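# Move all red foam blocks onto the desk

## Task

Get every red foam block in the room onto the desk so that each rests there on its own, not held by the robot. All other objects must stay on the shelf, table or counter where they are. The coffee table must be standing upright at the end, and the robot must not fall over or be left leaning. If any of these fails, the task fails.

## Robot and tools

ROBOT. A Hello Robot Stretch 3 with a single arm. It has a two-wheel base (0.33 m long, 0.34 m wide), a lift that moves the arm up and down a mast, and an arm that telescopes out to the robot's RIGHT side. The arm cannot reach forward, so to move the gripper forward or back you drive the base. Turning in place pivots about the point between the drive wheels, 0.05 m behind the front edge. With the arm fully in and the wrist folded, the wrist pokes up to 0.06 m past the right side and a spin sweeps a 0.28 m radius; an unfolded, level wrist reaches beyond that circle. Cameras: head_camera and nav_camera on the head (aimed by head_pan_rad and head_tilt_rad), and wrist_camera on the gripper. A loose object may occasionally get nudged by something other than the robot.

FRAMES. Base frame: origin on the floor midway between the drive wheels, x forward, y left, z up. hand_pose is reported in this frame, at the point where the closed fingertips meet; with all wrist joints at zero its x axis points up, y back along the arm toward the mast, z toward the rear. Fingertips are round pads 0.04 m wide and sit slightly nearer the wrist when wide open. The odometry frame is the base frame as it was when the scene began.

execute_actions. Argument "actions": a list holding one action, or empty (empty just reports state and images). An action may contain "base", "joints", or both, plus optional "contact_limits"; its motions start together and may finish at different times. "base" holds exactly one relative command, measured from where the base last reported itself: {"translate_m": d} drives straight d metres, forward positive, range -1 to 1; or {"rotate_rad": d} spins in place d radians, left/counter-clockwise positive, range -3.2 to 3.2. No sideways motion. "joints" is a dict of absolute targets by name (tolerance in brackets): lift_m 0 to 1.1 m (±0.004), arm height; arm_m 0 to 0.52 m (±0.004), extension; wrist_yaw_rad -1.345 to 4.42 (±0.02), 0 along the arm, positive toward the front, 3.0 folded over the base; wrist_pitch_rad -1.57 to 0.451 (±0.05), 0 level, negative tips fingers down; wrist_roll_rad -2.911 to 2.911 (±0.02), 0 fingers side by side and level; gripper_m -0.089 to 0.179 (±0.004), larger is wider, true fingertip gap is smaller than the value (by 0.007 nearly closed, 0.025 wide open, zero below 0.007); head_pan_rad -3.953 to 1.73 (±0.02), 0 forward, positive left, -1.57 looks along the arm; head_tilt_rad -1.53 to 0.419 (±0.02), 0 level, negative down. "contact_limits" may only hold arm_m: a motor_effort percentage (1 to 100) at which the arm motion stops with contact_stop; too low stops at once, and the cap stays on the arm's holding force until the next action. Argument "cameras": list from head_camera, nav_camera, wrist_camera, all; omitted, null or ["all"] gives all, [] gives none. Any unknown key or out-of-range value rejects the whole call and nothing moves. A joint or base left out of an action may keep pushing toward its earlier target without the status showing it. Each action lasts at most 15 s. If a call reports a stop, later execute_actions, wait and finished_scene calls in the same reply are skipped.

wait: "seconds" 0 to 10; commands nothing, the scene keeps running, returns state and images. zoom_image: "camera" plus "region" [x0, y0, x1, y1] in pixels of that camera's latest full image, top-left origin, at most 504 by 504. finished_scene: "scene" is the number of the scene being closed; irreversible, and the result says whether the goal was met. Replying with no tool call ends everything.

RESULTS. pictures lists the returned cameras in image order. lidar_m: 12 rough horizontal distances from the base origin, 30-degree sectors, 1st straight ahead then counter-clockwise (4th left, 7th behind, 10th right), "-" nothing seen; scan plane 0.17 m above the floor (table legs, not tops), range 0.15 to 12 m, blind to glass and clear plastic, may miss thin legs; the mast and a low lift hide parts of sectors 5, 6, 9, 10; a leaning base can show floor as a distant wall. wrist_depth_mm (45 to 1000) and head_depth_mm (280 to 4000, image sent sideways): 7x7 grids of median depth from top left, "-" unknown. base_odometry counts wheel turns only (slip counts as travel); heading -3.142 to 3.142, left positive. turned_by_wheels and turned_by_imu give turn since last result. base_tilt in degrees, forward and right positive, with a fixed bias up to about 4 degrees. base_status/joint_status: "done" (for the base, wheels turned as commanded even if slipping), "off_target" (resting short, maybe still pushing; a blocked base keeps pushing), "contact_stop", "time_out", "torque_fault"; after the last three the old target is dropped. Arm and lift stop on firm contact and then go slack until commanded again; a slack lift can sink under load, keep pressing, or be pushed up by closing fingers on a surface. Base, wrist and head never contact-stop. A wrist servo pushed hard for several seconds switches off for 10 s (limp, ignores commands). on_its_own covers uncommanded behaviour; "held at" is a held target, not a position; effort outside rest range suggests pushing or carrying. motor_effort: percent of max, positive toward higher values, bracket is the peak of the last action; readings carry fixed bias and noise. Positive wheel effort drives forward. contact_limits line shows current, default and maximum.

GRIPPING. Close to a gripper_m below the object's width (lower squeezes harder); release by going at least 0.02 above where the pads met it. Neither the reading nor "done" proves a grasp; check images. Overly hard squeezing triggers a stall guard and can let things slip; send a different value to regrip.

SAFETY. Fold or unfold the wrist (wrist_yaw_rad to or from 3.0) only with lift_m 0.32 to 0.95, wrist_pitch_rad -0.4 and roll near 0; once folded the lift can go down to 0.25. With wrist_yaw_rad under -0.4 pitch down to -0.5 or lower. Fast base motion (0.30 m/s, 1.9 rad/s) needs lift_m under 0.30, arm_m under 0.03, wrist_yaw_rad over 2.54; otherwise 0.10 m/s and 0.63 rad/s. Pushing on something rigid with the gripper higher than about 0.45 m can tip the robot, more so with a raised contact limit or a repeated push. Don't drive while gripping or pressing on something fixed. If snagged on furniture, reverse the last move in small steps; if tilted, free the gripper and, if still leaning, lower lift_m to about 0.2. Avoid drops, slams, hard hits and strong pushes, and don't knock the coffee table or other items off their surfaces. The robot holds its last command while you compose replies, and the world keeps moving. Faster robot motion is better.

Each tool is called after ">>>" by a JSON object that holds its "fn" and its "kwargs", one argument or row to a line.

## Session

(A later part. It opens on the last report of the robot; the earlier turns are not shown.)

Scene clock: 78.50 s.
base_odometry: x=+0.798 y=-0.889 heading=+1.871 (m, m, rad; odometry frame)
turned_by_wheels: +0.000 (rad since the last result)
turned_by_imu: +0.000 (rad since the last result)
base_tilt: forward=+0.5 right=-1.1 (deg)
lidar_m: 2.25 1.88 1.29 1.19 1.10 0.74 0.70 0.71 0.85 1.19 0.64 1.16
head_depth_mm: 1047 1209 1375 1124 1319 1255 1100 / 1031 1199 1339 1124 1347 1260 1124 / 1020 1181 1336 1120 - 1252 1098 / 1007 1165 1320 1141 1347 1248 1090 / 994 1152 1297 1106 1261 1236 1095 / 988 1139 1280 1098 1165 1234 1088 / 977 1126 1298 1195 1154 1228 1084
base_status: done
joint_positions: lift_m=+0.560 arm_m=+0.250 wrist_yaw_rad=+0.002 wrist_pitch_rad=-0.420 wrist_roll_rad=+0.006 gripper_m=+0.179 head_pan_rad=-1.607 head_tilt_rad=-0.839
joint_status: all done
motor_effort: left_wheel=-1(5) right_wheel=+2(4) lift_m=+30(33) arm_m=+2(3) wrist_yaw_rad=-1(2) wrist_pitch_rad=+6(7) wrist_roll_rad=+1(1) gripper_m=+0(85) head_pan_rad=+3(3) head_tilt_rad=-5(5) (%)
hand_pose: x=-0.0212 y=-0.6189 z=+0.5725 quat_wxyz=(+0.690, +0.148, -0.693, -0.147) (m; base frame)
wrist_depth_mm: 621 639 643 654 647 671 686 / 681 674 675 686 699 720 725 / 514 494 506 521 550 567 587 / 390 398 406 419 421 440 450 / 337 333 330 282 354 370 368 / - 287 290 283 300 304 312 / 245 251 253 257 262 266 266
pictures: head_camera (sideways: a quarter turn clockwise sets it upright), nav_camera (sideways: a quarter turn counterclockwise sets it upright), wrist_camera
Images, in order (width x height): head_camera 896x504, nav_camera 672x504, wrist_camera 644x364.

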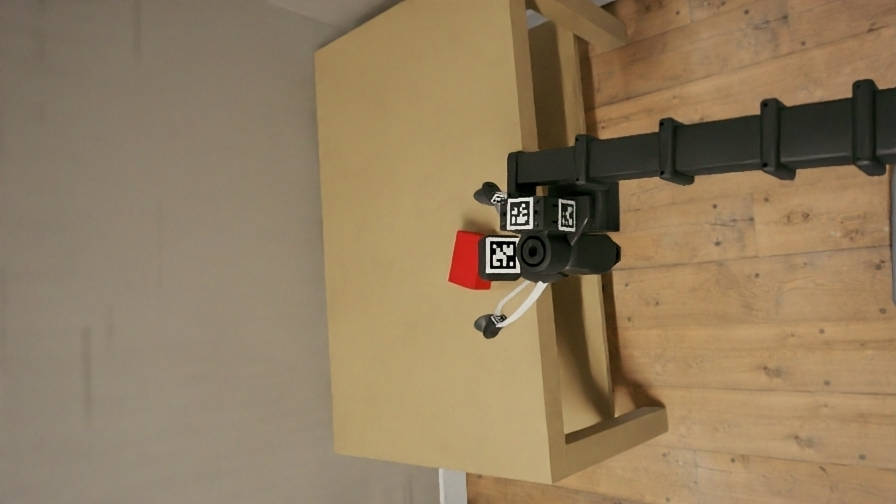

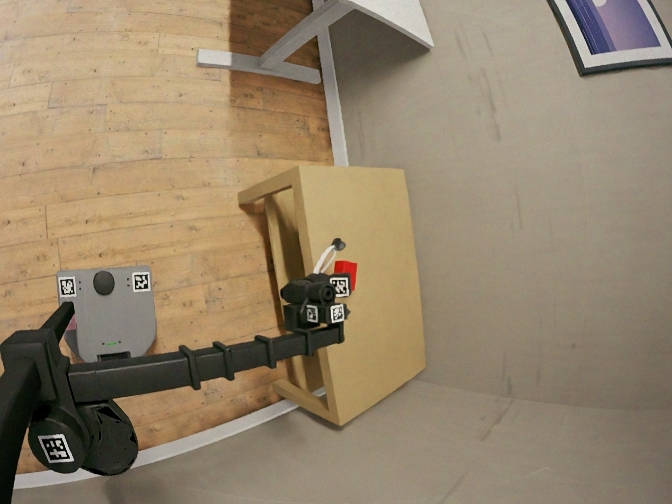

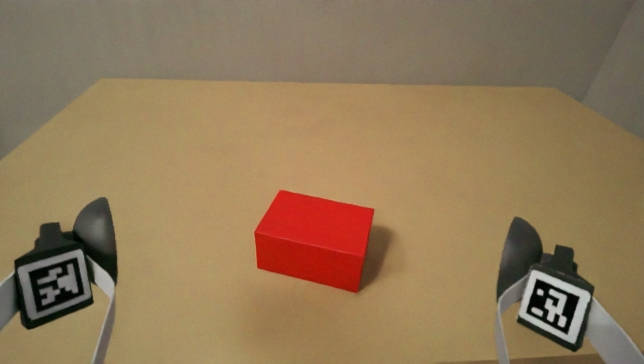

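>>> {"fn": "execute_actions", "kwargs": {
  "actions": [
    {"joints":{"lift_m":0.515,"arm_m":0.31}}
  ],
  "cameras": ["head_camera","wrist_camera"]
}}

Scene clock: 85.53 s.
base_odometry: x=+0.798 y=-0.889 heading=+1.871 (m, m, rad; odometry frame)
turned_by_wheels: +0.000 (rad since the last result)
turned_by_imu: +0.000 (rad since the last result)
base_tilt: forward=+0.5 right=-1.1 (deg)
lidar_m: 2.25 1.88 1.30 1.20 1.10 0.75 0.70 0.71 0.85 1.18 0.64 1.16
head_depth_mm: 1044 1209 1376 1128 1317 1251 1107 / 1028 1194 1339 1127 1347 1254 1098 / 1016 1175 1332 1148 1376 1237 1099 / 1014 1169 1322 1148 1355 1240 1092 / 1002 1159 1295 1106 1267 1242 1089 / 983 1143 1280 1109 1158 1233 1093 / 984 1126 1298 1194 1154 1229 1086
base_status: not commanded
joint_positions: lift_m=+0.515 arm_m=+0.310 wrist_yaw_rad=+0.002 wrist_pitch_rad=-0.419 wrist_roll_rad=+0.006 gripper_m=+0.179 head_pan_rad=-1.607 head_tilt_rad=-0.839
joint_status: all done
motor_effort: left_wheel=-1(0) right_wheel=+2(2) lift_m=+30(30) arm_m=+2(4) wrist_yaw_rad=-2(1) wrist_pitch_rad=+6(6) wrist_roll_rad=+1(1) gripper_m=+0(0) head_pan_rad=+3(3) head_tilt_rad=-5(6) (%)
hand_pose: x=-0.0212 y=-0.6790 z=+0.5275 quat_wxyz=(+0.690, +0.148, -0.693, -0.147) (m; base frame)
wrist_depth_mm: 582 578 591 605 619 621 625 / 559 533 554 582 624 639 673 / 395 409 415 426 443 456 478 / 317 324 330 341 345 359 366 / 278 273 264 218 279 303 300 / - 232 226 203 244 247 256 / 200 202 207 210 214 215 216
pictures: head_camera (sideways: a quarter turn clockwise sets it upright), wrist_camera
Images, in order (width x height): head_camera 896x504, wrist_camera 644x364.

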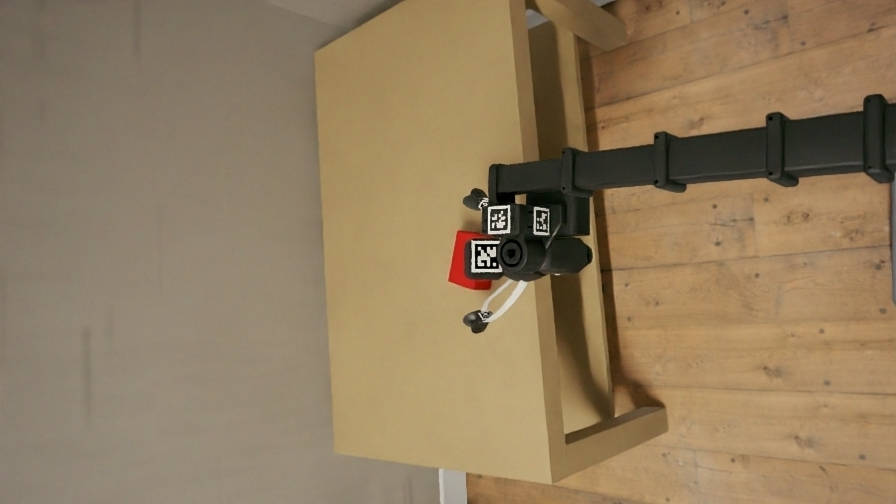

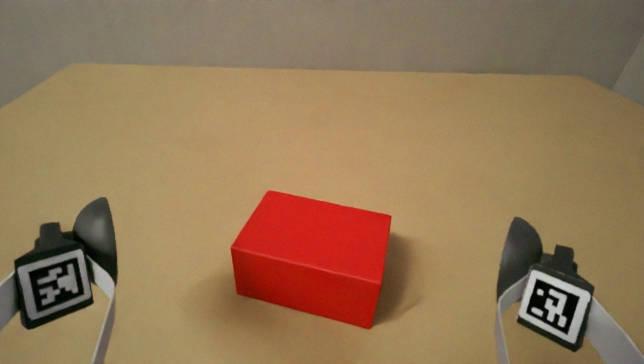

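>>> {"fn": "execute_actions", "kwargs": {
  "actions": [
    {"joints":{"lift_m":0.48,"arm_m":0.315}}
  ],
  "cameras": []
}}

>>> {"fn": "execute_actions", "kwargs": {
  "actions": [
    {"joints":{"arm_m":0.36}}
  ],
  "cameras": ["head_camera","wrist_camera"]
}}

Scene clock: 90.47 s.
base_odometry: x=+0.798 y=-0.889 heading=+1.871 (m, m, rad; odometry frame)
turned_by_wheels: +0.000 (rad since the last result)
turned_by_imu: +0.000 (rad since the last result)
base_tilt: forward=+0.5 right=-1.1 (deg)
lidar_m: 2.25 1.88 1.30 1.20 1.10 0.75 0.70 0.71 0.85 1.19 0.64 1.16
head_depth_mm: 1041 1204 1373 1128 1311 1263 1101 / 1029 1200 1340 1122 1352 1257 1115 / 1021 1184 1328 1121 1356 1245 1089 / 1008 1170 1312 1130 1347 1249 1093 / 995 1151 1295 1107 1274 1239 1095 / 990 1142 1283 1106 1164 1236 1085 / 978 1123 1300 1192 1158 1227 1082
base_status: not commanded
joint_positions: lift_m=+0.480 arm_m=+0.315 wrist_yaw_rad=+0.002 wrist_pitch_rad=-0.419 wrist_roll_rad=+0.006 gripper_m=+0.179 head_pan_rad=-1.607 head_tilt_rad=-0.839
joint_status: all done
motor_effort: left_wheel=-1(1) right_wheel=+2(2) lift_m=+30(30) arm_m=+2(3) wrist_yaw_rad=-1(1) wrist_pitch_rad=+6(6) wrist_roll_rad=+0(0) gripper_m=+0(0) head_pan_rad=+3(3) head_tilt_rad=-5(4) (%)
hand_pose: x=-0.0212 y=-0.6840 z=+0.4925 quat_wxyz=(+0.690, +0.148, -0.693, -0.147) (m; base frame)
wrist_depth_mm: 568 569 593 589 607 612 630 / 423 438 459 478 498 516 537 / 320 329 340 355 364 374 388 / 262 266 261 203 285 292 302 / - 223 196 177 231 247 249 / - 192 194 191 197 204 211 / 166 169 171 173 177 177 179
pictures: none
No camera images: the call's "cameras" was empty. Leave "cameras" out to get every camera's image.

Scene clock: 91.90 s.
base_odometry: x=+0.798 y=-0.889 heading=+1.871 (m, m, rad; odometry frame)
turned_by_wheels: +0.000 (rad since the last result)
turned_by_imu: +0.000 (rad since the last result)
base_tilt: forward=+0.4 right=-1.1 (deg)
lidar_m: 2.25 1.88 1.29 1.20 1.09 0.74 0.70 0.71 0.85 1.19 0.64 1.16
head_depth_mm: 1043 1211 1369 1133 1314 1256 1103 / 1032 1192 1342 1123 1343 1251 1109 / 1021 1179 1326 1148 1353 1245 1092 / 1010 1164 1316 1148 1282 1251 1093 / 1000 1156 1289 1111 1272 1236 1089 / 989 1142 1278 1099 1162 1241 1088 / 978 1126 1301 1191 1156 1227 1083
base_status: not commanded
joint_positions: lift_m=+0.480 arm_m=+0.360 wrist_yaw_rad=+0.002 wrist_pitch_rad=-0.419 wrist_roll_rad=+0.006 gripper_m=+0.179 head_pan_rad=-1.607 head_tilt_rad=-0.839
joint_status: all done
motor_effort: left_wheel=-2(2) right_wheel=+2(2) lift_m=+30(30) arm_m=+2(3) wrist_yaw_rad=-2(1) wrist_pitch_rad=+6(6) wrist_roll_rad=+1(1) gripper_m=+0(1) head_pan_rad=+3(3) head_tilt_rad=-5(5) (%)
hand_pose: x=-0.0212 y=-0.7290 z=+0.4925 quat_wxyz=(+0.690, +0.148, -0.693, -0.147) (m; base frame)
wrist_depth_mm: 522 531 537 549 560 569 573 / 421 440 463 472 492 516 545 / 325 329 343 353 362 376 390 / 261 264 271 279 286 293 300 / - 222 171 167 227 247 246 / - 191 146 143 189 203 209 / 165 167 162 144 168 178 178
pictures: head_camera (sideways: a quarter turn clockwise sets it upright), wrist_camera
Images, in order (width x height): head_camera 896x504, wrist_camera 644x364.

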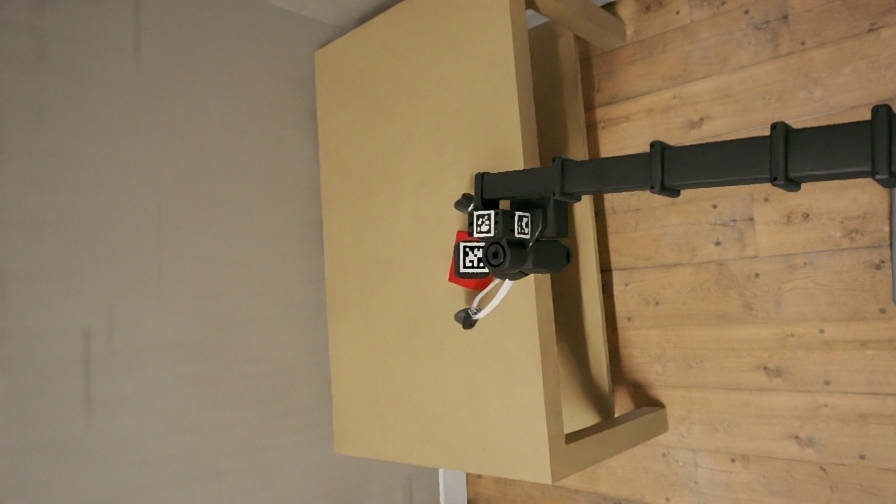

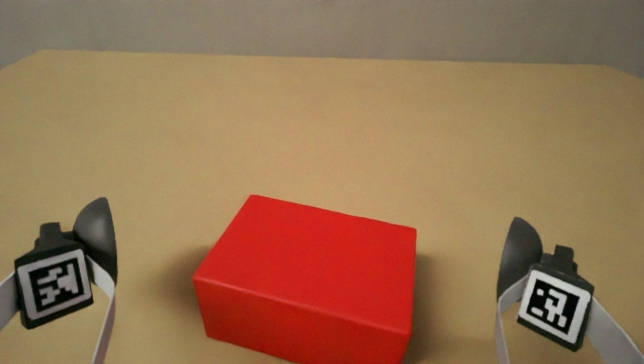

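>>> {"fn": "execute_actions", "kwargs": {
  "actions": [
    {"joints":{"lift_m":0.472,"arm_m":0.365}}
  ],
  "cameras": []
}}

>>> {"fn": "execute_actions", "kwargs": {
  "actions": [
    {"joints":{"gripper_m":0.04}}
  ],
  "cameras": ["head_camera","wrist_camera"]
}}

Scene clock: 96.30 s.
base_odometry: x=+0.798 y=-0.889 heading=+1.871 (m, m, rad; odometry frame)
turned_by_wheels: +0.000 (rad since the last result)
turned_by_imu: +0.000 (rad since the last result)
base_tilt: forward=+0.4 right=-1.1 (deg)
lidar_m: 2.26 1.88 1.30 1.20 1.09 0.75 0.70 0.71 0.85 1.19 0.64 1.16
head_depth_mm: 1040 1212 1378 1131 1323 1253 1100 / 1029 1196 1348 1125 1347 1257 1105 / 1027 1188 1339 1147 1347 1258 1094 / 1005 1165 1315 1141 1273 1242 1098 / 1002 1156 1299 1110 1264 1240 1095 / 989 1139 1283 1101 1164 1239 1089 / 979 1122 1295 1195 1158 1229 1084
base_status: not commanded
joint_positions: lift_m=+0.472 arm_m=+0.365 wrist_yaw_rad=+0.002 wrist_pitch_rad=-0.419 wrist_roll_rad=+0.006 gripper_m=+0.179 head_pan_rad=-1.607 head_tilt_rad=-0.839
joint_status: all done
motor_effort: left_wheel=-1(2) right_wheel=+2(2) lift_m=+30(31) arm_m=+2(1) wrist_yaw_rad=-1(1) wrist_pitch_rad=+6(6) wrist_roll_rad=+1(1) gripper_m=+0(0) head_pan_rad=+3(2) head_tilt_rad=-5(4) (%)
hand_pose: x=-0.0212 y=-0.7340 z=+0.4845 quat_wxyz=(+0.690, +0.148, -0.693, -0.147) (m; base frame)
wrist_depth_mm: 517 529 545 555 556 565 562 / 402 419 434 456 474 496 514 / 308 317 327 335 344 357 364 / 247 255 261 267 271 278 289 / - 213 159 156 211 236 235 / - 182 135 134 143 193 200 / 158 159 153 135 134 169 169
pictures: none
No camera images: the call's "cameras" was empty. Leave "cameras" out to get every camera's image.

Scene clock: 98.17 s.
base_odometry: x=+0.798 y=-0.889 heading=+1.871 (m, m, rad; odometry frame)
turned_by_wheels: +0.000 (rad since the last result)
turned_by_imu: +0.000 (rad since the last result)
base_tilt: forward=+0.5 right=-1.1 (deg)
lidar_m: 2.26 1.87 1.29 1.19 1.10 0.74 0.70 0.71 0.85 1.19 0.64 1.16
head_depth_mm: 1039 1211 1371 1130 1310 1259 1113 / 1028 1198 1349 1127 1346 1249 1103 / 1019 1179 1335 1134 1358 1245 1099 / 1011 1169 1309 1144 1275 1248 1097 / 995 1162 1294 1105 1269 1239 1091 / 990 1142 1283 1099 1165 1236 1086 / 975 1129 1292 1194 1155 1227 1082
base_status: not commanded
joint_positions: lift_m=+0.472 arm_m=+0.365 wrist_yaw_rad=+0.002 wrist_pitch_rad=-0.418 wrist_roll_rad=+0.006 gripper_m=+0.041 head_pan_rad=-1.607 head_tilt_rad=-0.839
joint_status: all done
motor_effort: left_wheel=+0(2) right_wheel=+2(2) lift_m=+30(30) arm_m=+2(2) wrist_yaw_rad=-2(1) wrist_pitch_rad=+6(6) wrist_roll_rad=+1(1) gripper_m=-20(99) head_pan_rad=+3(3) head_tilt_rad=-4(5) (%)
hand_pose: x=-0.0212 y=-0.7342 z=+0.4848 quat_wxyz=(+0.690, +0.147, -0.693, -0.147) (m; base frame)
wrist_depth_mm: 519 546 539 554 551 568 591 / 408 417 434 452 472 495 507 / 309 316 325 337 347 359 367 / 248 254 261 267 275 280 288 / 209 218 153 155 160 231 234 / 180 - 135 133 136 200 197 / - 160 152 132 130 169 172
pictures: head_camera (sideways: a quarter turn clockwise sets it upright), wrist_camera
Images, in order (width x height): head_camera 896x504, wrist_camera 644x364.

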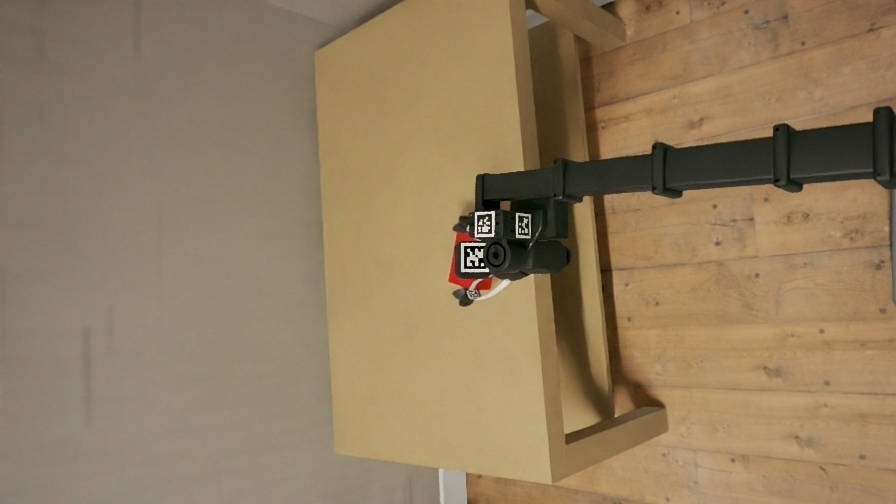

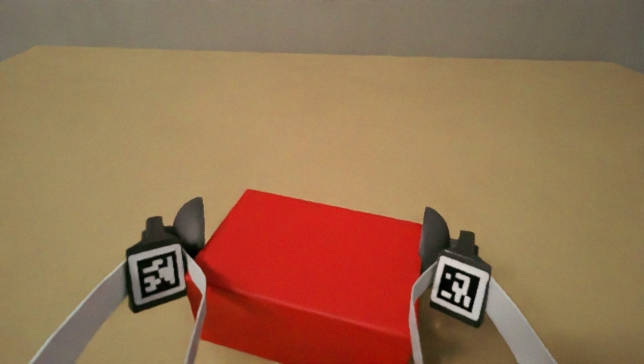

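>>> {"fn": "execute_actions", "kwargs": {
  "actions": [
    {"joints":{"lift_m":0.53}}
  ],
  "cameras": ["head_camera","wrist_camera"]
}}

Scene clock: 101.63 s.
base_odometry: x=+0.798 y=-0.889 heading=+1.871 (m, m, rad; odometry frame)
turned_by_wheels: +0.000 (rad since the last result)
turned_by_imu: +0.000 (rad since the last result)
base_tilt: forward=+0.5 right=-1.1 (deg)
lidar_m: 2.25 1.87 1.30 1.20 1.09 0.74 0.70 0.71 0.85 1.18 0.64 1.16
head_depth_mm: 1040 1211 1374 1129 1321 1262 1102 / 1029 1193 1332 1128 1334 1255 1120 / 1016 1180 1330 1153 1343 1240 1095 / 1007 1169 1310 1169 1305 1246 1097 / 997 1155 1292 1111 1267 1234 1090 / 993 1138 1280 1101 1162 1237 1093 / 977 1124 1297 1193 1157 1229 1084
base_status: not commanded
joint_positions: lift_m=+0.530 arm_m=+0.365 wrist_yaw_rad=+0.002 wrist_pitch_rad=-0.418 wrist_roll_rad=+0.006 gripper_m=+0.041 head_pan_rad=-1.607 head_tilt_rad=-0.839
joint_status: all done
motor_effort: left_wheel=-1(1) right_wheel=+3(2) lift_m=+38(39) arm_m=+2(2) wrist_yaw_rad=-1(1) wrist_pitch_rad=+6(6) wrist_roll_rad=+1(0) gripper_m=-20(20) head_pan_rad=+3(3) head_tilt_rad=-5(4) (%)
hand_pose: x=-0.0212 y=-0.7341 z=+0.5425 quat_wxyz=(+0.690, +0.147, -0.693, -0.147) (m; base frame)
wrist_depth_mm: 521 535 529 544 558 558 570 / 565 558 562 579 599 606 623 / 424 436 447 466 471 491 508 / 339 349 357 365 377 381 391 / 285 299 154 156 160 315 324 / 247 - 135 133 138 272 271 / 217 218 151 132 130 231 238
pictures: head_camera (sideways: a quarter turn clockwise sets it upright), wrist_camera
Images, in order (width x height): head_camera 896x504, wrist_camera 644x364.

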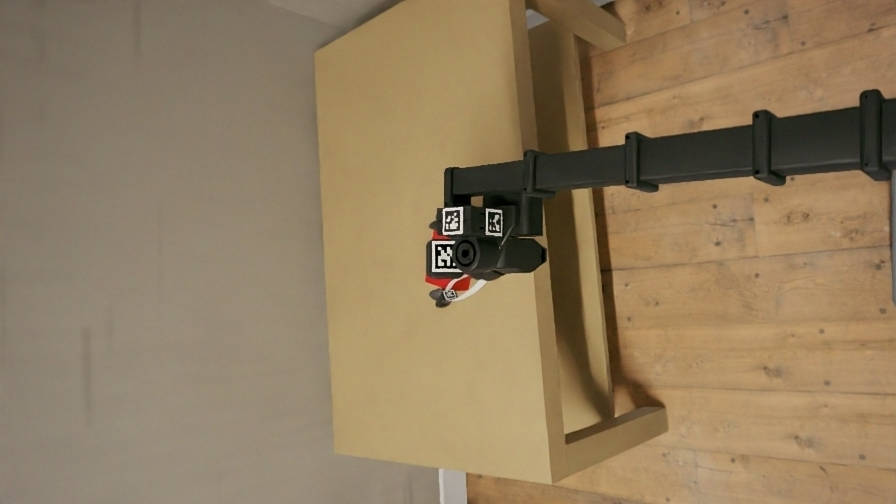

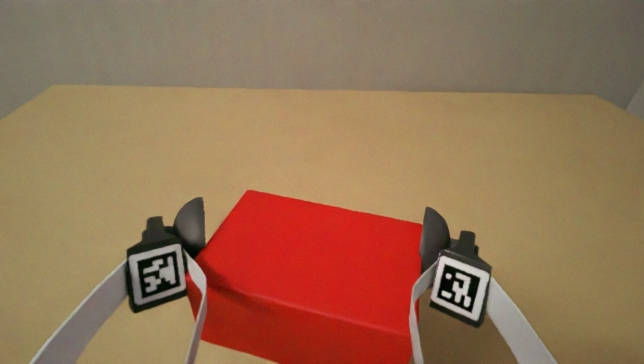

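>>> {"fn": "execute_actions", "kwargs": {
  "actions": [
    {"joints":{"lift_m":0.92,"arm_m":0.05,"head_pan_rad":-1.0,"head_tilt_rad":-0.7}}
  ],
  "cameras": ["wrist_camera"]
}}

>>> {"fn": "execute_actions", "kwargs": {
  "actions": [
    {"base":{"translate_m":0.7}}
  ],
  "cameras": ["head_camera"]
}}

>>> {"fn": "execute_actions", "kwargs": {
  "actions": [
    {"base":{"translate_m":0.6},"joints":{"head_pan_rad":-1.57,"head_tilt_rad":-0.75}}
  ]
}}

Scene clock: 112.03 s.
base_odometry: x=+0.798 y=-0.889 heading=+1.871 (m, m, rad; odometry frame)
turned_by_wheels: +0.000 (rad since the last result)
turned_by_imu: +0.000 (rad since the last result)
base_tilt: forward=+0.5 right=-1.1 (deg)
lidar_m: 2.25 1.88 1.29 1.20 1.09 0.74 0.70 0.71 0.85 1.19 0.64 1.16
head_depth_mm: 950 1052 1176 1271 1027 941 1145 / 994 1107 1250 1304 1049 1146 1147 / 1042 1173 1337 1478 1041 1243 1141 / 1106 1238 1408 1652 1573 1262 1140 / 1168 1321 1528 1769 1579 1323 1136 / 1239 1397 1588 1856 1573 1314 1131 / 1314 1462 1188 1440 1522 1307 1123
base_status: not commanded
joint_positions: lift_m=+0.920 arm_m=+0.050 wrist_yaw_rad=+0.002 wrist_pitch_rad=-0.418 wrist_roll_rad=+0.006 gripper_m=+0.041 head_pan_rad=-1.007 head_tilt_rad=-0.705
joint_status: all done
motor_effort: left_wheel=-1(1) right_wheel=+3(2) lift_m=+38(40) arm_m=-3(2) wrist_yaw_rad=-1(1) wrist_pitch_rad=+6(6) wrist_roll_rad=+1(1) gripper_m=-20(20) head_pan_rad=+3(31) head_tilt_rad=+3(18) (%)
hand_pose: x=-0.0212 y=-0.4195 z=+0.9324 quat_wxyz=(+0.690, +0.147, -0.693, -0.147) (m; base frame)
wrist_depth_mm: 809 815 839 841 853 882 755 / 884 915 917 932 914 928 760 / 977 985 - - - - 783 / - - - - - - 764 / - - 154 156 160 931 765 / - - 135 133 137 753 743 / - 628 151 132 130 670 697
pictures: wrist_camera
Images, in order (width x height): wrist_camera 644x364.

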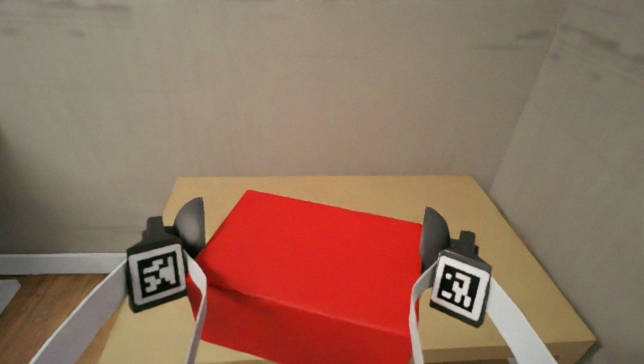

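Scene clock: 120.27 s.
base_odometry: x=+0.591 y=-0.220 heading=+1.871 (m, m, rad; odometry frame)
turned_by_wheels: +0.000 (rad since the last result)
turned_by_imu: +0.000 (rad since the last result)
base_tilt: forward=+0.5 right=-1.1 (deg)
lidar_m: 2.35 1.92 1.31 1.25 1.66 1.48 1.39 1.39 0.68 1.12 0.70 1.47
head_depth_mm: 903 991 1086 1257 1454 1344 1150 / 944 1046 1131 888 1465 1341 1143 / 990 1104 1173 877 705 635 1138 / 1042 1176 1160 875 706 1202 1134 / 1104 1241 1152 870 698 1293 1134 / 1171 1339 1139 863 717 1319 1133 / 1244 1395 1135 860 753 1302 1125
base_status: done
joint_positions: lift_m=+0.920 arm_m=+0.050 wrist_yaw_rad=+0.002 wrist_pitch_rad=-0.418 wrist_roll_rad=+0.006 gripper_m=+0.041 head_pan_rad=-1.007 head_tilt_rad=-0.705
joint_status: not commanded
motor_effort: left_wheel=-2(2) right_wheel=+2(7) lift_m=+38(38) arm_m=-3(1) wrist_yaw_rad=-1(1) wrist_pitch_rad=+6(6) wrist_roll_rad=+0(1) gripper_m=-20(20) head_pan_rad=+3(3) head_tilt_rad=+3(2) (%)
hand_pose: x=-0.0212 y=-0.4195 z=+0.9324 quat_wxyz=(+0.690, +0.147, -0.693, -0.147) (m; base frame)
wrist_depth_mm: 748 775 784 787 788 788 816 / 803 809 849 853 858 890 905 / 677 691 773 950 921 965 983 / 531 548 975 - - - - / 447 455 153 154 160 910 943 / 388 - 135 133 138 792 771 / 340 348 151 132 131 707 680
pictures: head_camera (sideways: a quarter turn clockwise sets it upright)
Images, in order (width x height): head_camera 896x504.

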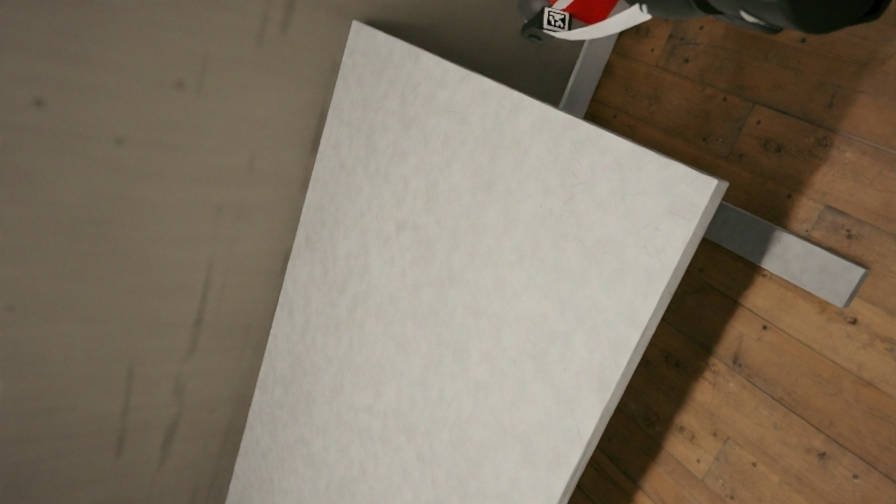

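Scene clock: 127.50 s.
base_odometry: x=+0.414 y=+0.353 heading=+1.870 (m, m, rad; odometry frame)
turned_by_wheels: +0.000 (rad since the last result)
turned_by_imu: +0.000 (rad since the last result)
base_tilt: forward=+0.5 right=-1.1 (deg)
lidar_m: 1.75 1.78 1.39 1.29 1.41 2.12 1.99 1.12 0.71 1.07 1.08 1.03
head_depth_mm: 898 1022 1102 929 - - 1130 / 888 1011 1100 - - - 1124 / 886 1009 1095 919 - 894 1130 / 884 1003 1083 892 - 562 1130 / 877 992 1081 858 678 573 1114 / 871 989 1067 829 674 570 1114 / 864 980 1058 825 674 569 1111
base_status: done
joint_positions: lift_m=+0.920 arm_m=+0.050 wrist_yaw_rad=+0.002 wrist_pitch_rad=-0.418 wrist_roll_rad=+0.006 gripper_m=+0.041 head_pan_rad=-1.563 head_tilt_rad=-0.740
joint_status: all done
motor_effort: left_wheel=-1(4) right_wheel=+2(8) lift_m=+38(38) arm_m=-2(2) wrist_yaw_rad=-1(1) wrist_pitch_rad=+6(6) wrist_roll_rad=+1(0) gripper_m=-20(20) head_pan_rad=-2(28) head_tilt_rad=-4(10) (%)
hand_pose: x=-0.0212 y=-0.4195 z=+0.9324 quat_wxyz=(+0.690, +0.147, -0.693, -0.147) (m; base frame)
wrist_depth_mm: 709 735 725 733 756 743 766 / 783 760 791 813 835 834 848 / 681 679 696 739 761 888 934 / 529 558 566 592 576 591 - / 447 476 153 156 160 491 508 / 384 - 134 133 137 427 434 / 342 341 152 132 130 360 372
pictures: head_camera (sideways: a quarter turn clockwise sets it upright), nav_camera (sideways: a quarter turn counterclockwise sets it upright), wrist_camera
Images, in order (width x height): head_camera 896x504, nav_camera 672x504, wrist_camera 644x364.

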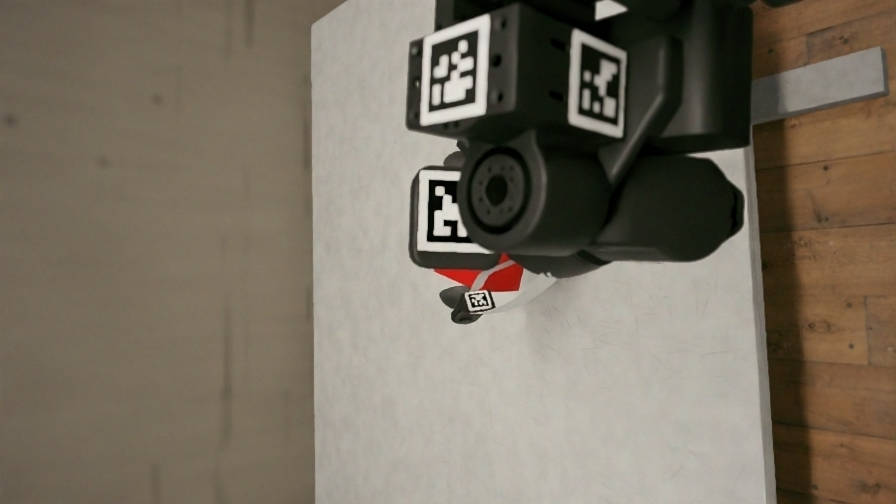

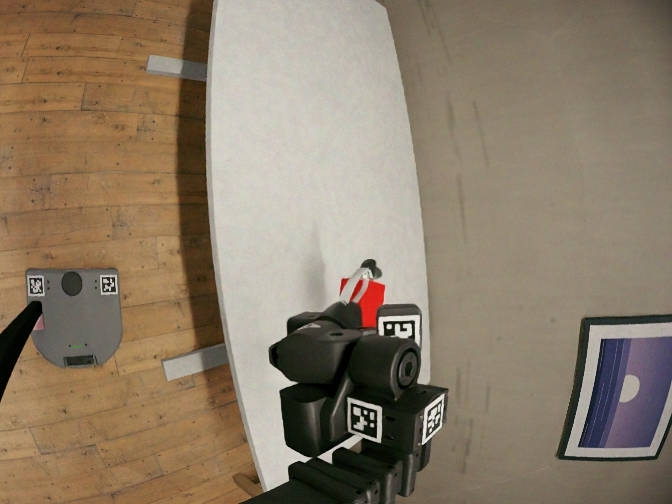

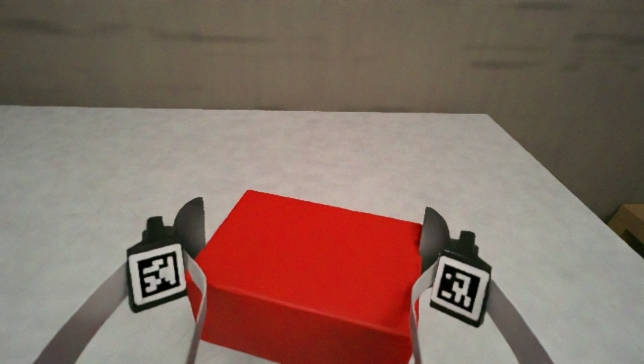

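>>> {"fn": "execute_actions", "kwargs": {
  "actions": [
    {"joints":{"lift_m":0.765,"arm_m":0.2}}
  ],
  "cameras": ["head_camera","wrist_camera"]
}}

Scene clock: 133.13 s.
base_odometry: x=+0.414 y=+0.353 heading=+1.870 (m, m, rad; odometry frame)
turned_by_wheels: +0.000 (rad since the last result)
turned_by_imu: +0.000 (rad since the last result)
base_tilt: forward=+0.5 right=-1.2 (deg)
lidar_m: 1.76 1.78 1.39 1.28 1.42 2.12 1.98 1.13 0.71 1.07 1.09 1.03
head_depth_mm: 897 1023 1104 858 701 - - / 891 1013 1100 877 - 586 1115 / 882 1006 1094 901 - 591 1126 / 882 1003 1089 871 661 575 1127 / 878 994 1075 837 677 573 1121 / 866 989 1067 829 676 571 1114 / 864 979 1060 824 673 569 1117
base_status: not commanded
joint_positions: lift_m=+0.765 arm_m=+0.200 wrist_yaw_rad=+0.002 wrist_pitch_rad=-0.418 wrist_roll_rad=+0.006 gripper_m=+0.041 head_pan_rad=-1.563 head_tilt_rad=-0.740
joint_status: all done
motor_effort: left_wheel=-1(1) right_wheel=+2(2) lift_m=+31(33) arm_m=+2(2) wrist_yaw_rad=-2(1) wrist_pitch_rad=+6(6) wrist_roll_rad=+1(1) gripper_m=-20(20) head_pan_rad=-3(3) head_tilt_rad=-4(4) (%)
hand_pose: x=-0.0212 y=-0.5691 z=+0.7777 quat_wxyz=(+0.690, +0.147, -0.693, -0.147) (m; base frame)
wrist_depth_mm: 558 576 569 593 594 603 615 / 463 484 509 526 556 562 654 / 358 366 376 385 398 407 427 / 291 294 298 307 313 322 327 / 242 252 153 155 160 265 270 / 208 - 135 132 138 228 228 / 183 184 151 132 130 194 199
pictures: head_camera (sideways: a quarter turn clockwise sets it upright), wrist_camera
Images, in order (width x height): head_camera 896x504, wrist_camera 644x364.

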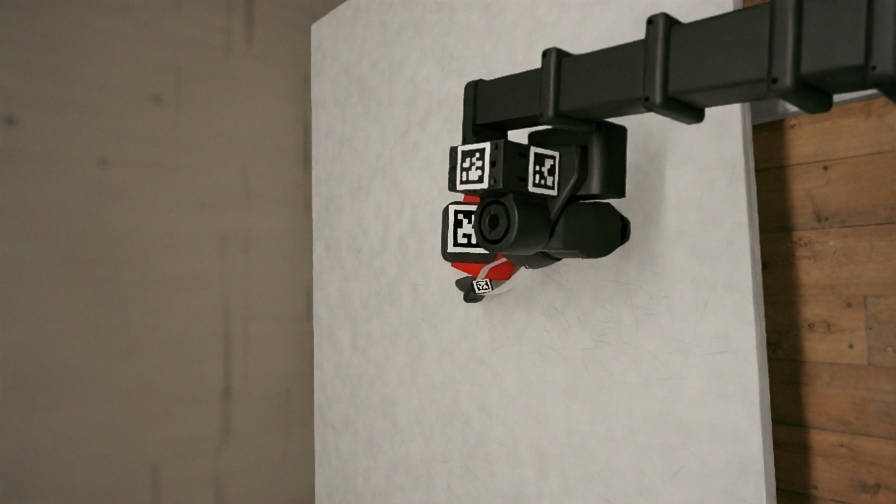

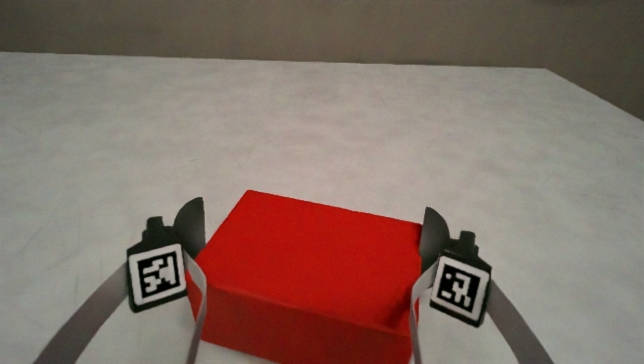

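>>> {"fn": "execute_actions", "kwargs": {
  "actions": [
    {"joints":{"lift_m":0.742}}
  ],
  "cameras": []
}}

>>> {"fn": "execute_actions", "kwargs": {
  "actions": [
    {"joints":{"gripper_m":0.16}}
  ],
  "cameras": ["wrist_camera"]
}}

>>> {"fn": "execute_actions", "kwargs": {
  "actions": [
    {"joints":{"lift_m":0.85,"head_pan_rad":-2.6,"head_tilt_rad":-0.5}}
  ]
}}

Scene clock: 137.03 s.
base_odometry: x=+0.414 y=+0.353 heading=+1.870 (m, m, rad; odometry frame)
turned_by_wheels: +0.000 (rad since the last result)
turned_by_imu: +0.000 (rad since the last result)
base_tilt: forward=+0.5 right=-1.1 (deg)
lidar_m: 1.75 1.78 1.40 1.28 1.41 2.12 1.99 1.13 0.71 1.07 1.09 1.03
head_depth_mm: 895 1016 1110 855 694 602 - / 894 1018 1097 863 - 600 1124 / 882 1012 1092 873 - 591 1128 / 880 1005 1085 866 664 576 1128 / 877 993 1076 836 679 573 1123 / 870 988 1069 826 675 570 1118 / 866 986 1057 823 671 568 1115
base_status: not commanded
joint_positions: lift_m=+0.742 arm_m=+0.200 wrist_yaw_rad=+0.002 wrist_pitch_rad=-0.419 wrist_roll_rad=+0.006 gripper_m=+0.041 head_pan_rad=-1.563 head_tilt_rad=-0.740
joint_status: all done
motor_effort: left_wheel=-1(2) right_wheel=+2(2) lift_m=+30(31) arm_m=+2(2) wrist_yaw_rad=-1(1) wrist_pitch_rad=+6(6) wrist_roll_rad=+1(0) gripper_m=-21(20) head_pan_rad=-2(2) head_tilt_rad=-4(4) (%)
hand_pose: x=-0.0212 y=-0.5691 z=+0.7547 quat_wxyz=(+0.690, +0.147, -0.693, -0.147) (m; base frame)
wrist_depth_mm: 551 569 573 594 597 618 615 / 401 422 441 456 479 497 547 / 307 319 327 337 344 357 371 / 249 256 262 266 274 279 288 / 210 217 153 154 160 229 238 / 182 - 135 133 137 198 199 / - 161 151 131 130 168 172
pictures: none
No camera images: the call's "cameras" was empty. Leave "cameras" out to get every camera's image.

Scene clock: 138.73 s.
base_odometry: x=+0.414 y=+0.353 heading=+1.870 (m, m, rad; odometry frame)
turned_by_wheels: +0.000 (rad since the last result)
turned_by_imu: +0.000 (rad since the last result)
base_tilt: forward=+0.5 right=-1.1 (deg)
lidar_m: 1.75 1.78 1.39 1.28 1.41 2.12 1.99 1.13 0.71 1.07 1.09 1.03
head_depth_mm: 897 1027 1113 852 693 603 - / 894 1011 1103 866 - 598 1117 / 885 1010 1089 869 - 590 1125 / 881 997 1081 865 664 574 1124 / 878 996 1077 836 677 573 1123 / 871 990 1060 828 675 569 1119 / 865 979 1059 820 671 568 1116
base_status: not commanded
joint_positions: lift_m=+0.742 arm_m=+0.200 wrist_yaw_rad=+0.002 wrist_pitch_rad=-0.419 wrist_roll_rad=+0.006 gripper_m=+0.160 head_pan_rad=-1.563 head_tilt_rad=-0.740
joint_status: all done
motor_effort: left_wheel=-2(1) right_wheel=+2(2) lift_m=+30(30) arm_m=+2(2) wrist_yaw_rad=-1(1) wrist_pitch_rad=+6(6) wrist_roll_rad=+1(1) gripper_m=+0(87) head_pan_rad=-2(2) head_tilt_rad=-4(3) (%)
hand_pose: x=-0.0212 y=-0.5691 z=+0.7547 quat_wxyz=(+0.690, +0.147, -0.693, -0.147) (m; base frame)
wrist_depth_mm: 557 554 589 580 609 612 617 / 402 422 432 458 471 491 560 / 310 319 327 334 345 356 371 / 250 256 261 269 273 283 289 / 213 218 160 157 212 237 236 / - 182 137 134 144 - 200 / 158 161 155 135 133 168 174
pictures: wrist_camera
Images, in order (width x height): wrist_camera 644x364.

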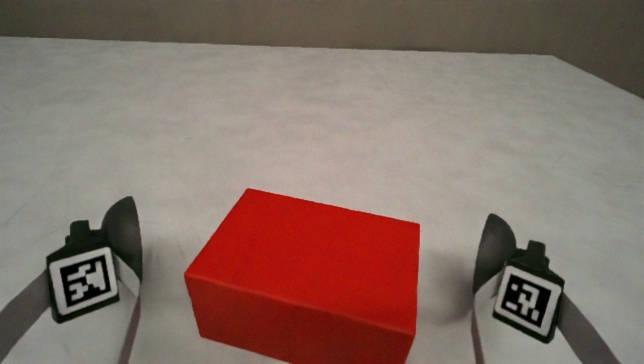

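Scene clock: 140.53 s.
base_odometry: x=+0.414 y=+0.353 heading=+1.870 (m, m, rad; odometry frame)
turned_by_wheels: +0.000 (rad since the last result)
turned_by_imu: +0.000 (rad since the last result)
base_tilt: forward=+0.5 right=-1.1 (deg)
lidar_m: 1.75 1.78 1.39 1.28 1.41 2.12 1.98 1.12 0.71 1.07 1.09 1.04
head_depth_mm: 1592 1728 1863 2033 1963 1542 1270 / 1682 1798 1960 2150 1939 1533 1263 / 1772 1901 2066 1964 1943 1522 1254 / 1820 1982 2194 1748 1480 1519 1253 / 1618 1757 1928 1726 1583 744 1272 / 1397 1503 1631 1639 1631 671 598 / 1223 1308 1401 1503 848 667 -
base_status: not commanded
joint_positions: lift_m=+0.850 arm_m=+0.200 wrist_yaw_rad=+0.002 wrist_pitch_rad=-0.419 wrist_roll_rad=+0.006 gripper_m=+0.160 head_pan_rad=-2.593 head_tilt_rad=-0.507
joint_status: all done
motor_effort: left_wheel=-2(1) right_wheel=+2(2) lift_m=+38(40) arm_m=+2(2) wrist_yaw_rad=-1(1) wrist_pitch_rad=+6(6) wrist_roll_rad=+1(0) gripper_m=+0(0) head_pan_rad=-3(33) head_tilt_rad=+4(21) (%)
hand_pose: x=-0.0212 y=-0.5691 z=+0.8624 quat_wxyz=(+0.690, +0.147, -0.693, -0.147) (m; base frame)
wrist_depth_mm: 561 579 593 593 607 589 635 / 610 625 632 636 651 656 674 / 532 540 551 575 587 603 747 / 428 439 445 448 462 482 487 / 353 364 363 375 381 397 397 / - 309 315 318 324 - 338 / 270 273 265 232 285 285 291
pictures: head_camera (sideways: a quarter turn clockwise sets it upright), nav_camera (sideways: a quarter turn counterclockwise sets it upright), wrist_camera
Images, in order (width x height): head_camera 896x504, nav_camera 672x504, wrist_camera 644x364.

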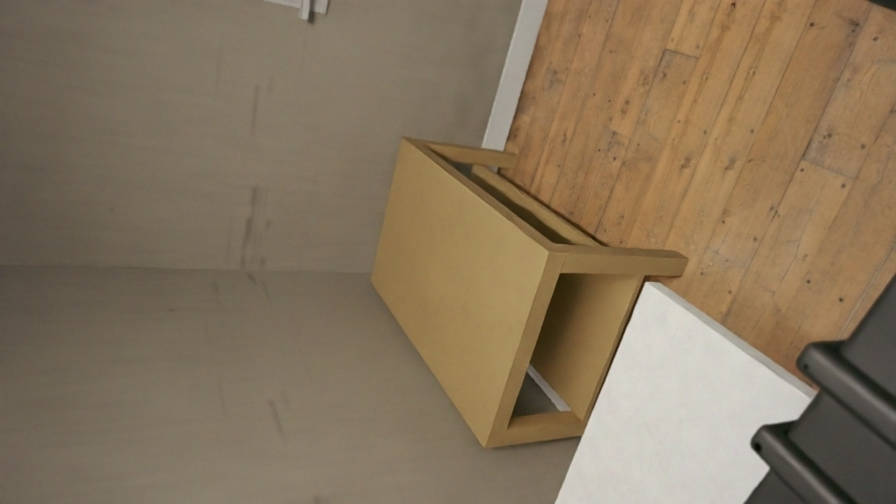

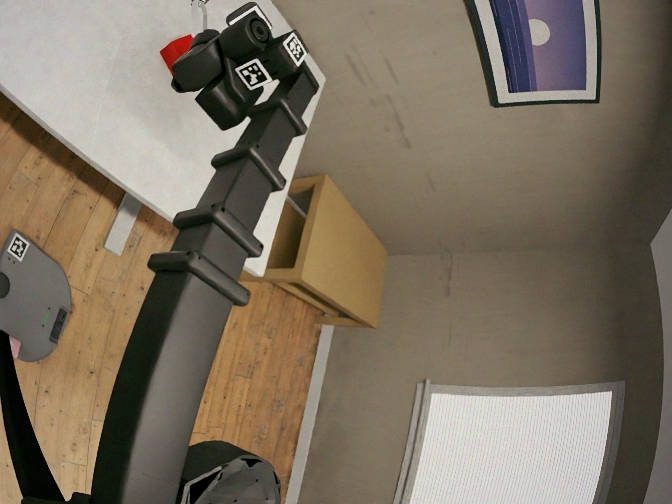

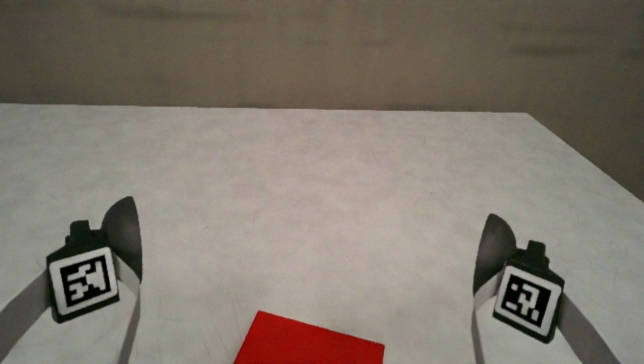

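>>> {"fn": "execute_actions", "kwargs": {
  "actions": [
    {"joints":{"arm_m":0.0,"head_pan_rad":1.7,"head_tilt_rad":-0.35}}
  ],
  "cameras": ["head_camera","nav_camera"]
}}

>>> {"fn": "execute_actions", "kwargs": {
  "actions": [
    {"joints":{"head_pan_rad":-3.9,"head_tilt_rad":-0.4}}
  ],
  "cameras": ["head_camera","nav_camera"]
}}

Scene clock: 146.53 s.
base_odometry: x=+0.414 y=+0.353 heading=+1.870 (m, m, rad; odometry frame)
turned_by_wheels: +0.000 (rad since the last result)
turned_by_imu: +0.000 (rad since the last result)
base_tilt: forward=+0.5 right=-1.1 (deg)
lidar_m: 1.75 1.78 1.39 1.28 1.41 2.12 1.99 1.13 0.71 1.07 1.09 1.03
head_depth_mm: 1436 1525 1213 1752 1556 1540 1406 / 1450 1494 1224 1769 1550 1538 1396 / 1445 1499 1228 1762 1593 1578 1391 / 1195 1325 1503 1751 1571 1592 1376 / 1437 1173 1450 1744 1491 1595 1384 / 1463 1552 1349 1745 1551 1578 1379 / 1467 1555 1252 1399 1433 1561 -
base_status: not commanded
joint_positions: lift_m=+0.850 arm_m=+0.002 wrist_yaw_rad=+0.002 wrist_pitch_rad=-0.419 wrist_roll_rad=+0.006 gripper_m=+0.160 head_pan_rad=+1.693 head_tilt_rad=-0.359
joint_status: all done
joint sent to its limit — the command would take arm_m past its lower limit, so that joint was sent only as far as its limit.
motor_effort: left_wheel=-2(1) right_wheel=+2(2) lift_m=+38(38) arm_m=-2(2) wrist_yaw_rad=-1(1) wrist_pitch_rad=+6(6) wrist_roll_rad=+1(1) gripper_m=+0(0) head_pan_rad=+3(35) head_tilt_rad=+4(17) (%)
hand_pose: x=-0.0212 y=-0.3709 z=+0.8624 quat_wxyz=(+0.690, +0.147, -0.693, -0.147) (m; base frame)
wrist_depth_mm: 743 759 772 781 794 816 807 / 709 739 737 779 813 866 894 / 533 545 566 582 606 614 974 / 421 433 444 377 459 486 487 / 359 367 371 366 384 407 404 / - 309 313 325 330 - 340 / 268 269 274 281 283 282 293
pictures: head_camera (sideways: a quarter turn clockwise sets it upright), nav_camera (sideways: a quarter turn counterclockwise sets it upright)
Images, in order (width x height): head_camera 896x504, nav_camera 672x504.

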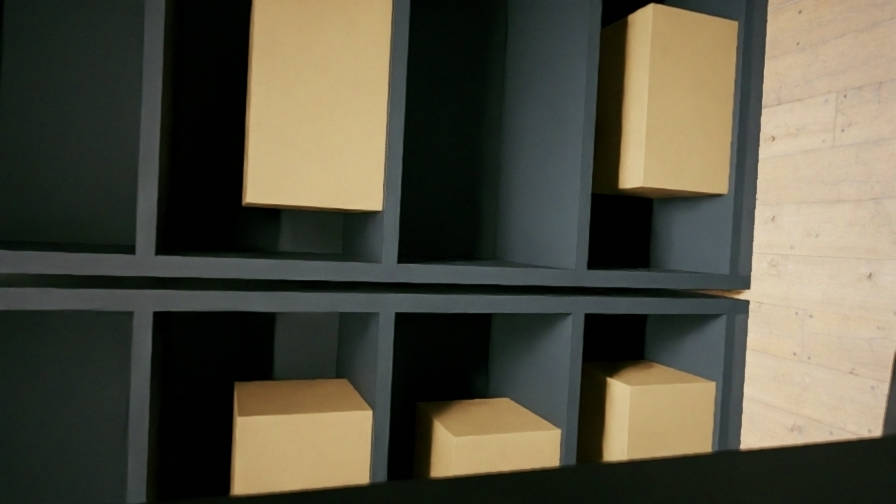

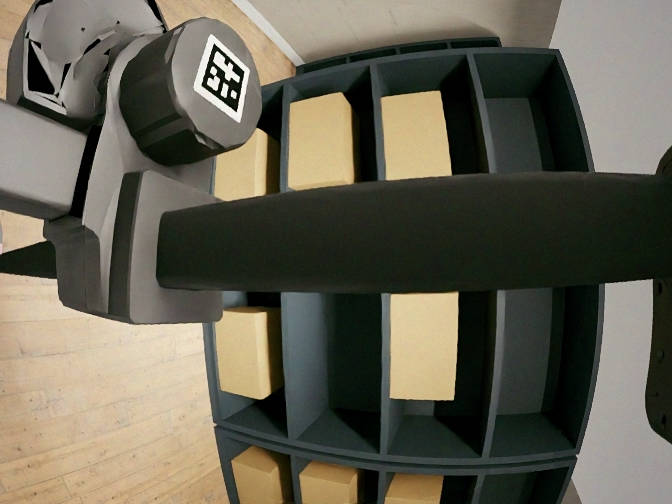

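Scene clock: 149.50 s.
base_odometry: x=+0.414 y=+0.353 heading=+1.870 (m, m, rad; odometry frame)
turned_by_wheels: +0.000 (rad since the last result)
turned_by_imu: +0.000 (rad since the last result)
base_tilt: forward=+0.5 right=-1.1 (deg)
lidar_m: 1.76 1.78 1.39 1.28 1.41 2.12 1.99 1.13 0.71 1.07 1.09 1.03
head_depth_mm: - - - - - - - / 1510 1619 - - - - - / 1392 1494 1615 1704 1931 1684 - / 2452 2636 2865 2957 2140 1814 - / 2205 2359 2556 2712 2207 - - / 2013 2160 2326 2452 2199 - - / 1852 1977 2074 2224 2195 1779 -
base_status: not commanded
joint_positions: lift_m=+0.850 arm_m=+0.002 wrist_yaw_rad=+0.002 wrist_pitch_rad=-0.419 wrist_roll_rad=+0.006 gripper_m=+0.160 head_pan_rad=-3.893 head_tilt_rad=-0.395
joint_status: all done
motor_effort: left_wheel=+0(2) right_wheel=+2(2) lift_m=+38(38) arm_m=-2(3) wrist_yaw_rad=-1(1) wrist_pitch_rad=+6(6) wrist_roll_rad=+1(1) gripper_m=+0(0) head_pan_rad=-2(35) head_tilt_rad=-1(8) (%)
hand_pose: x=-0.0212 y=-0.3709 z=+0.8624 quat_wxyz=(+0.690, +0.147, -0.693, -0.147) (m; base frame)
wrist_depth_mm: 738 744 766 771 784 818 799 / 703 729 738 773 827 888 874 / 527 549 556 580 583 603 975 / 423 438 447 376 463 477 492 / 355 370 367 366 387 400 398 / - 311 317 319 328 - 342 / 269 271 276 279 285 286 293
pictures: head_camera (sideways: a quarter turn clockwise sets it upright), nav_camera (sideways: a quarter turn counterclockwise sets it upright)
Images, in order (width x height): head_camera 896x504, nav_camera 672x504.

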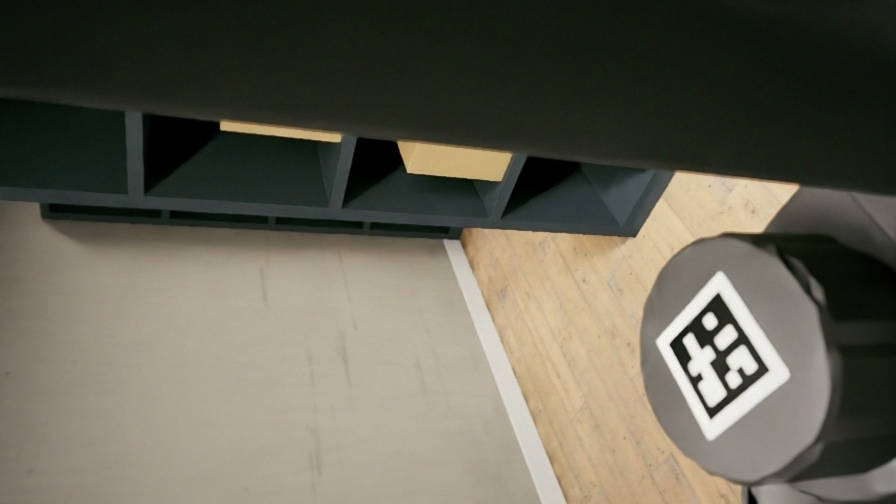

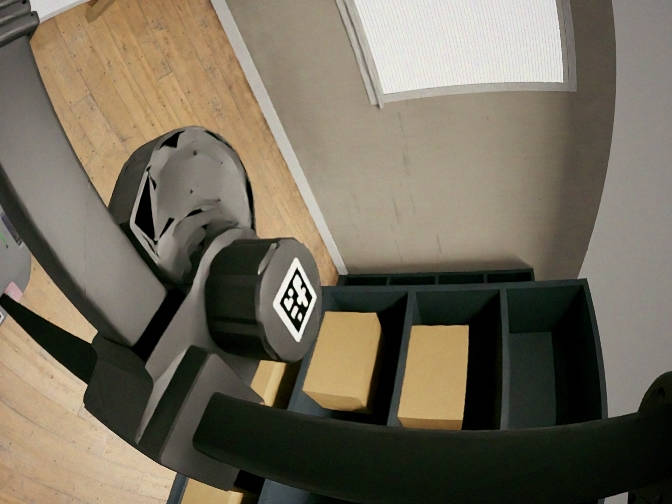

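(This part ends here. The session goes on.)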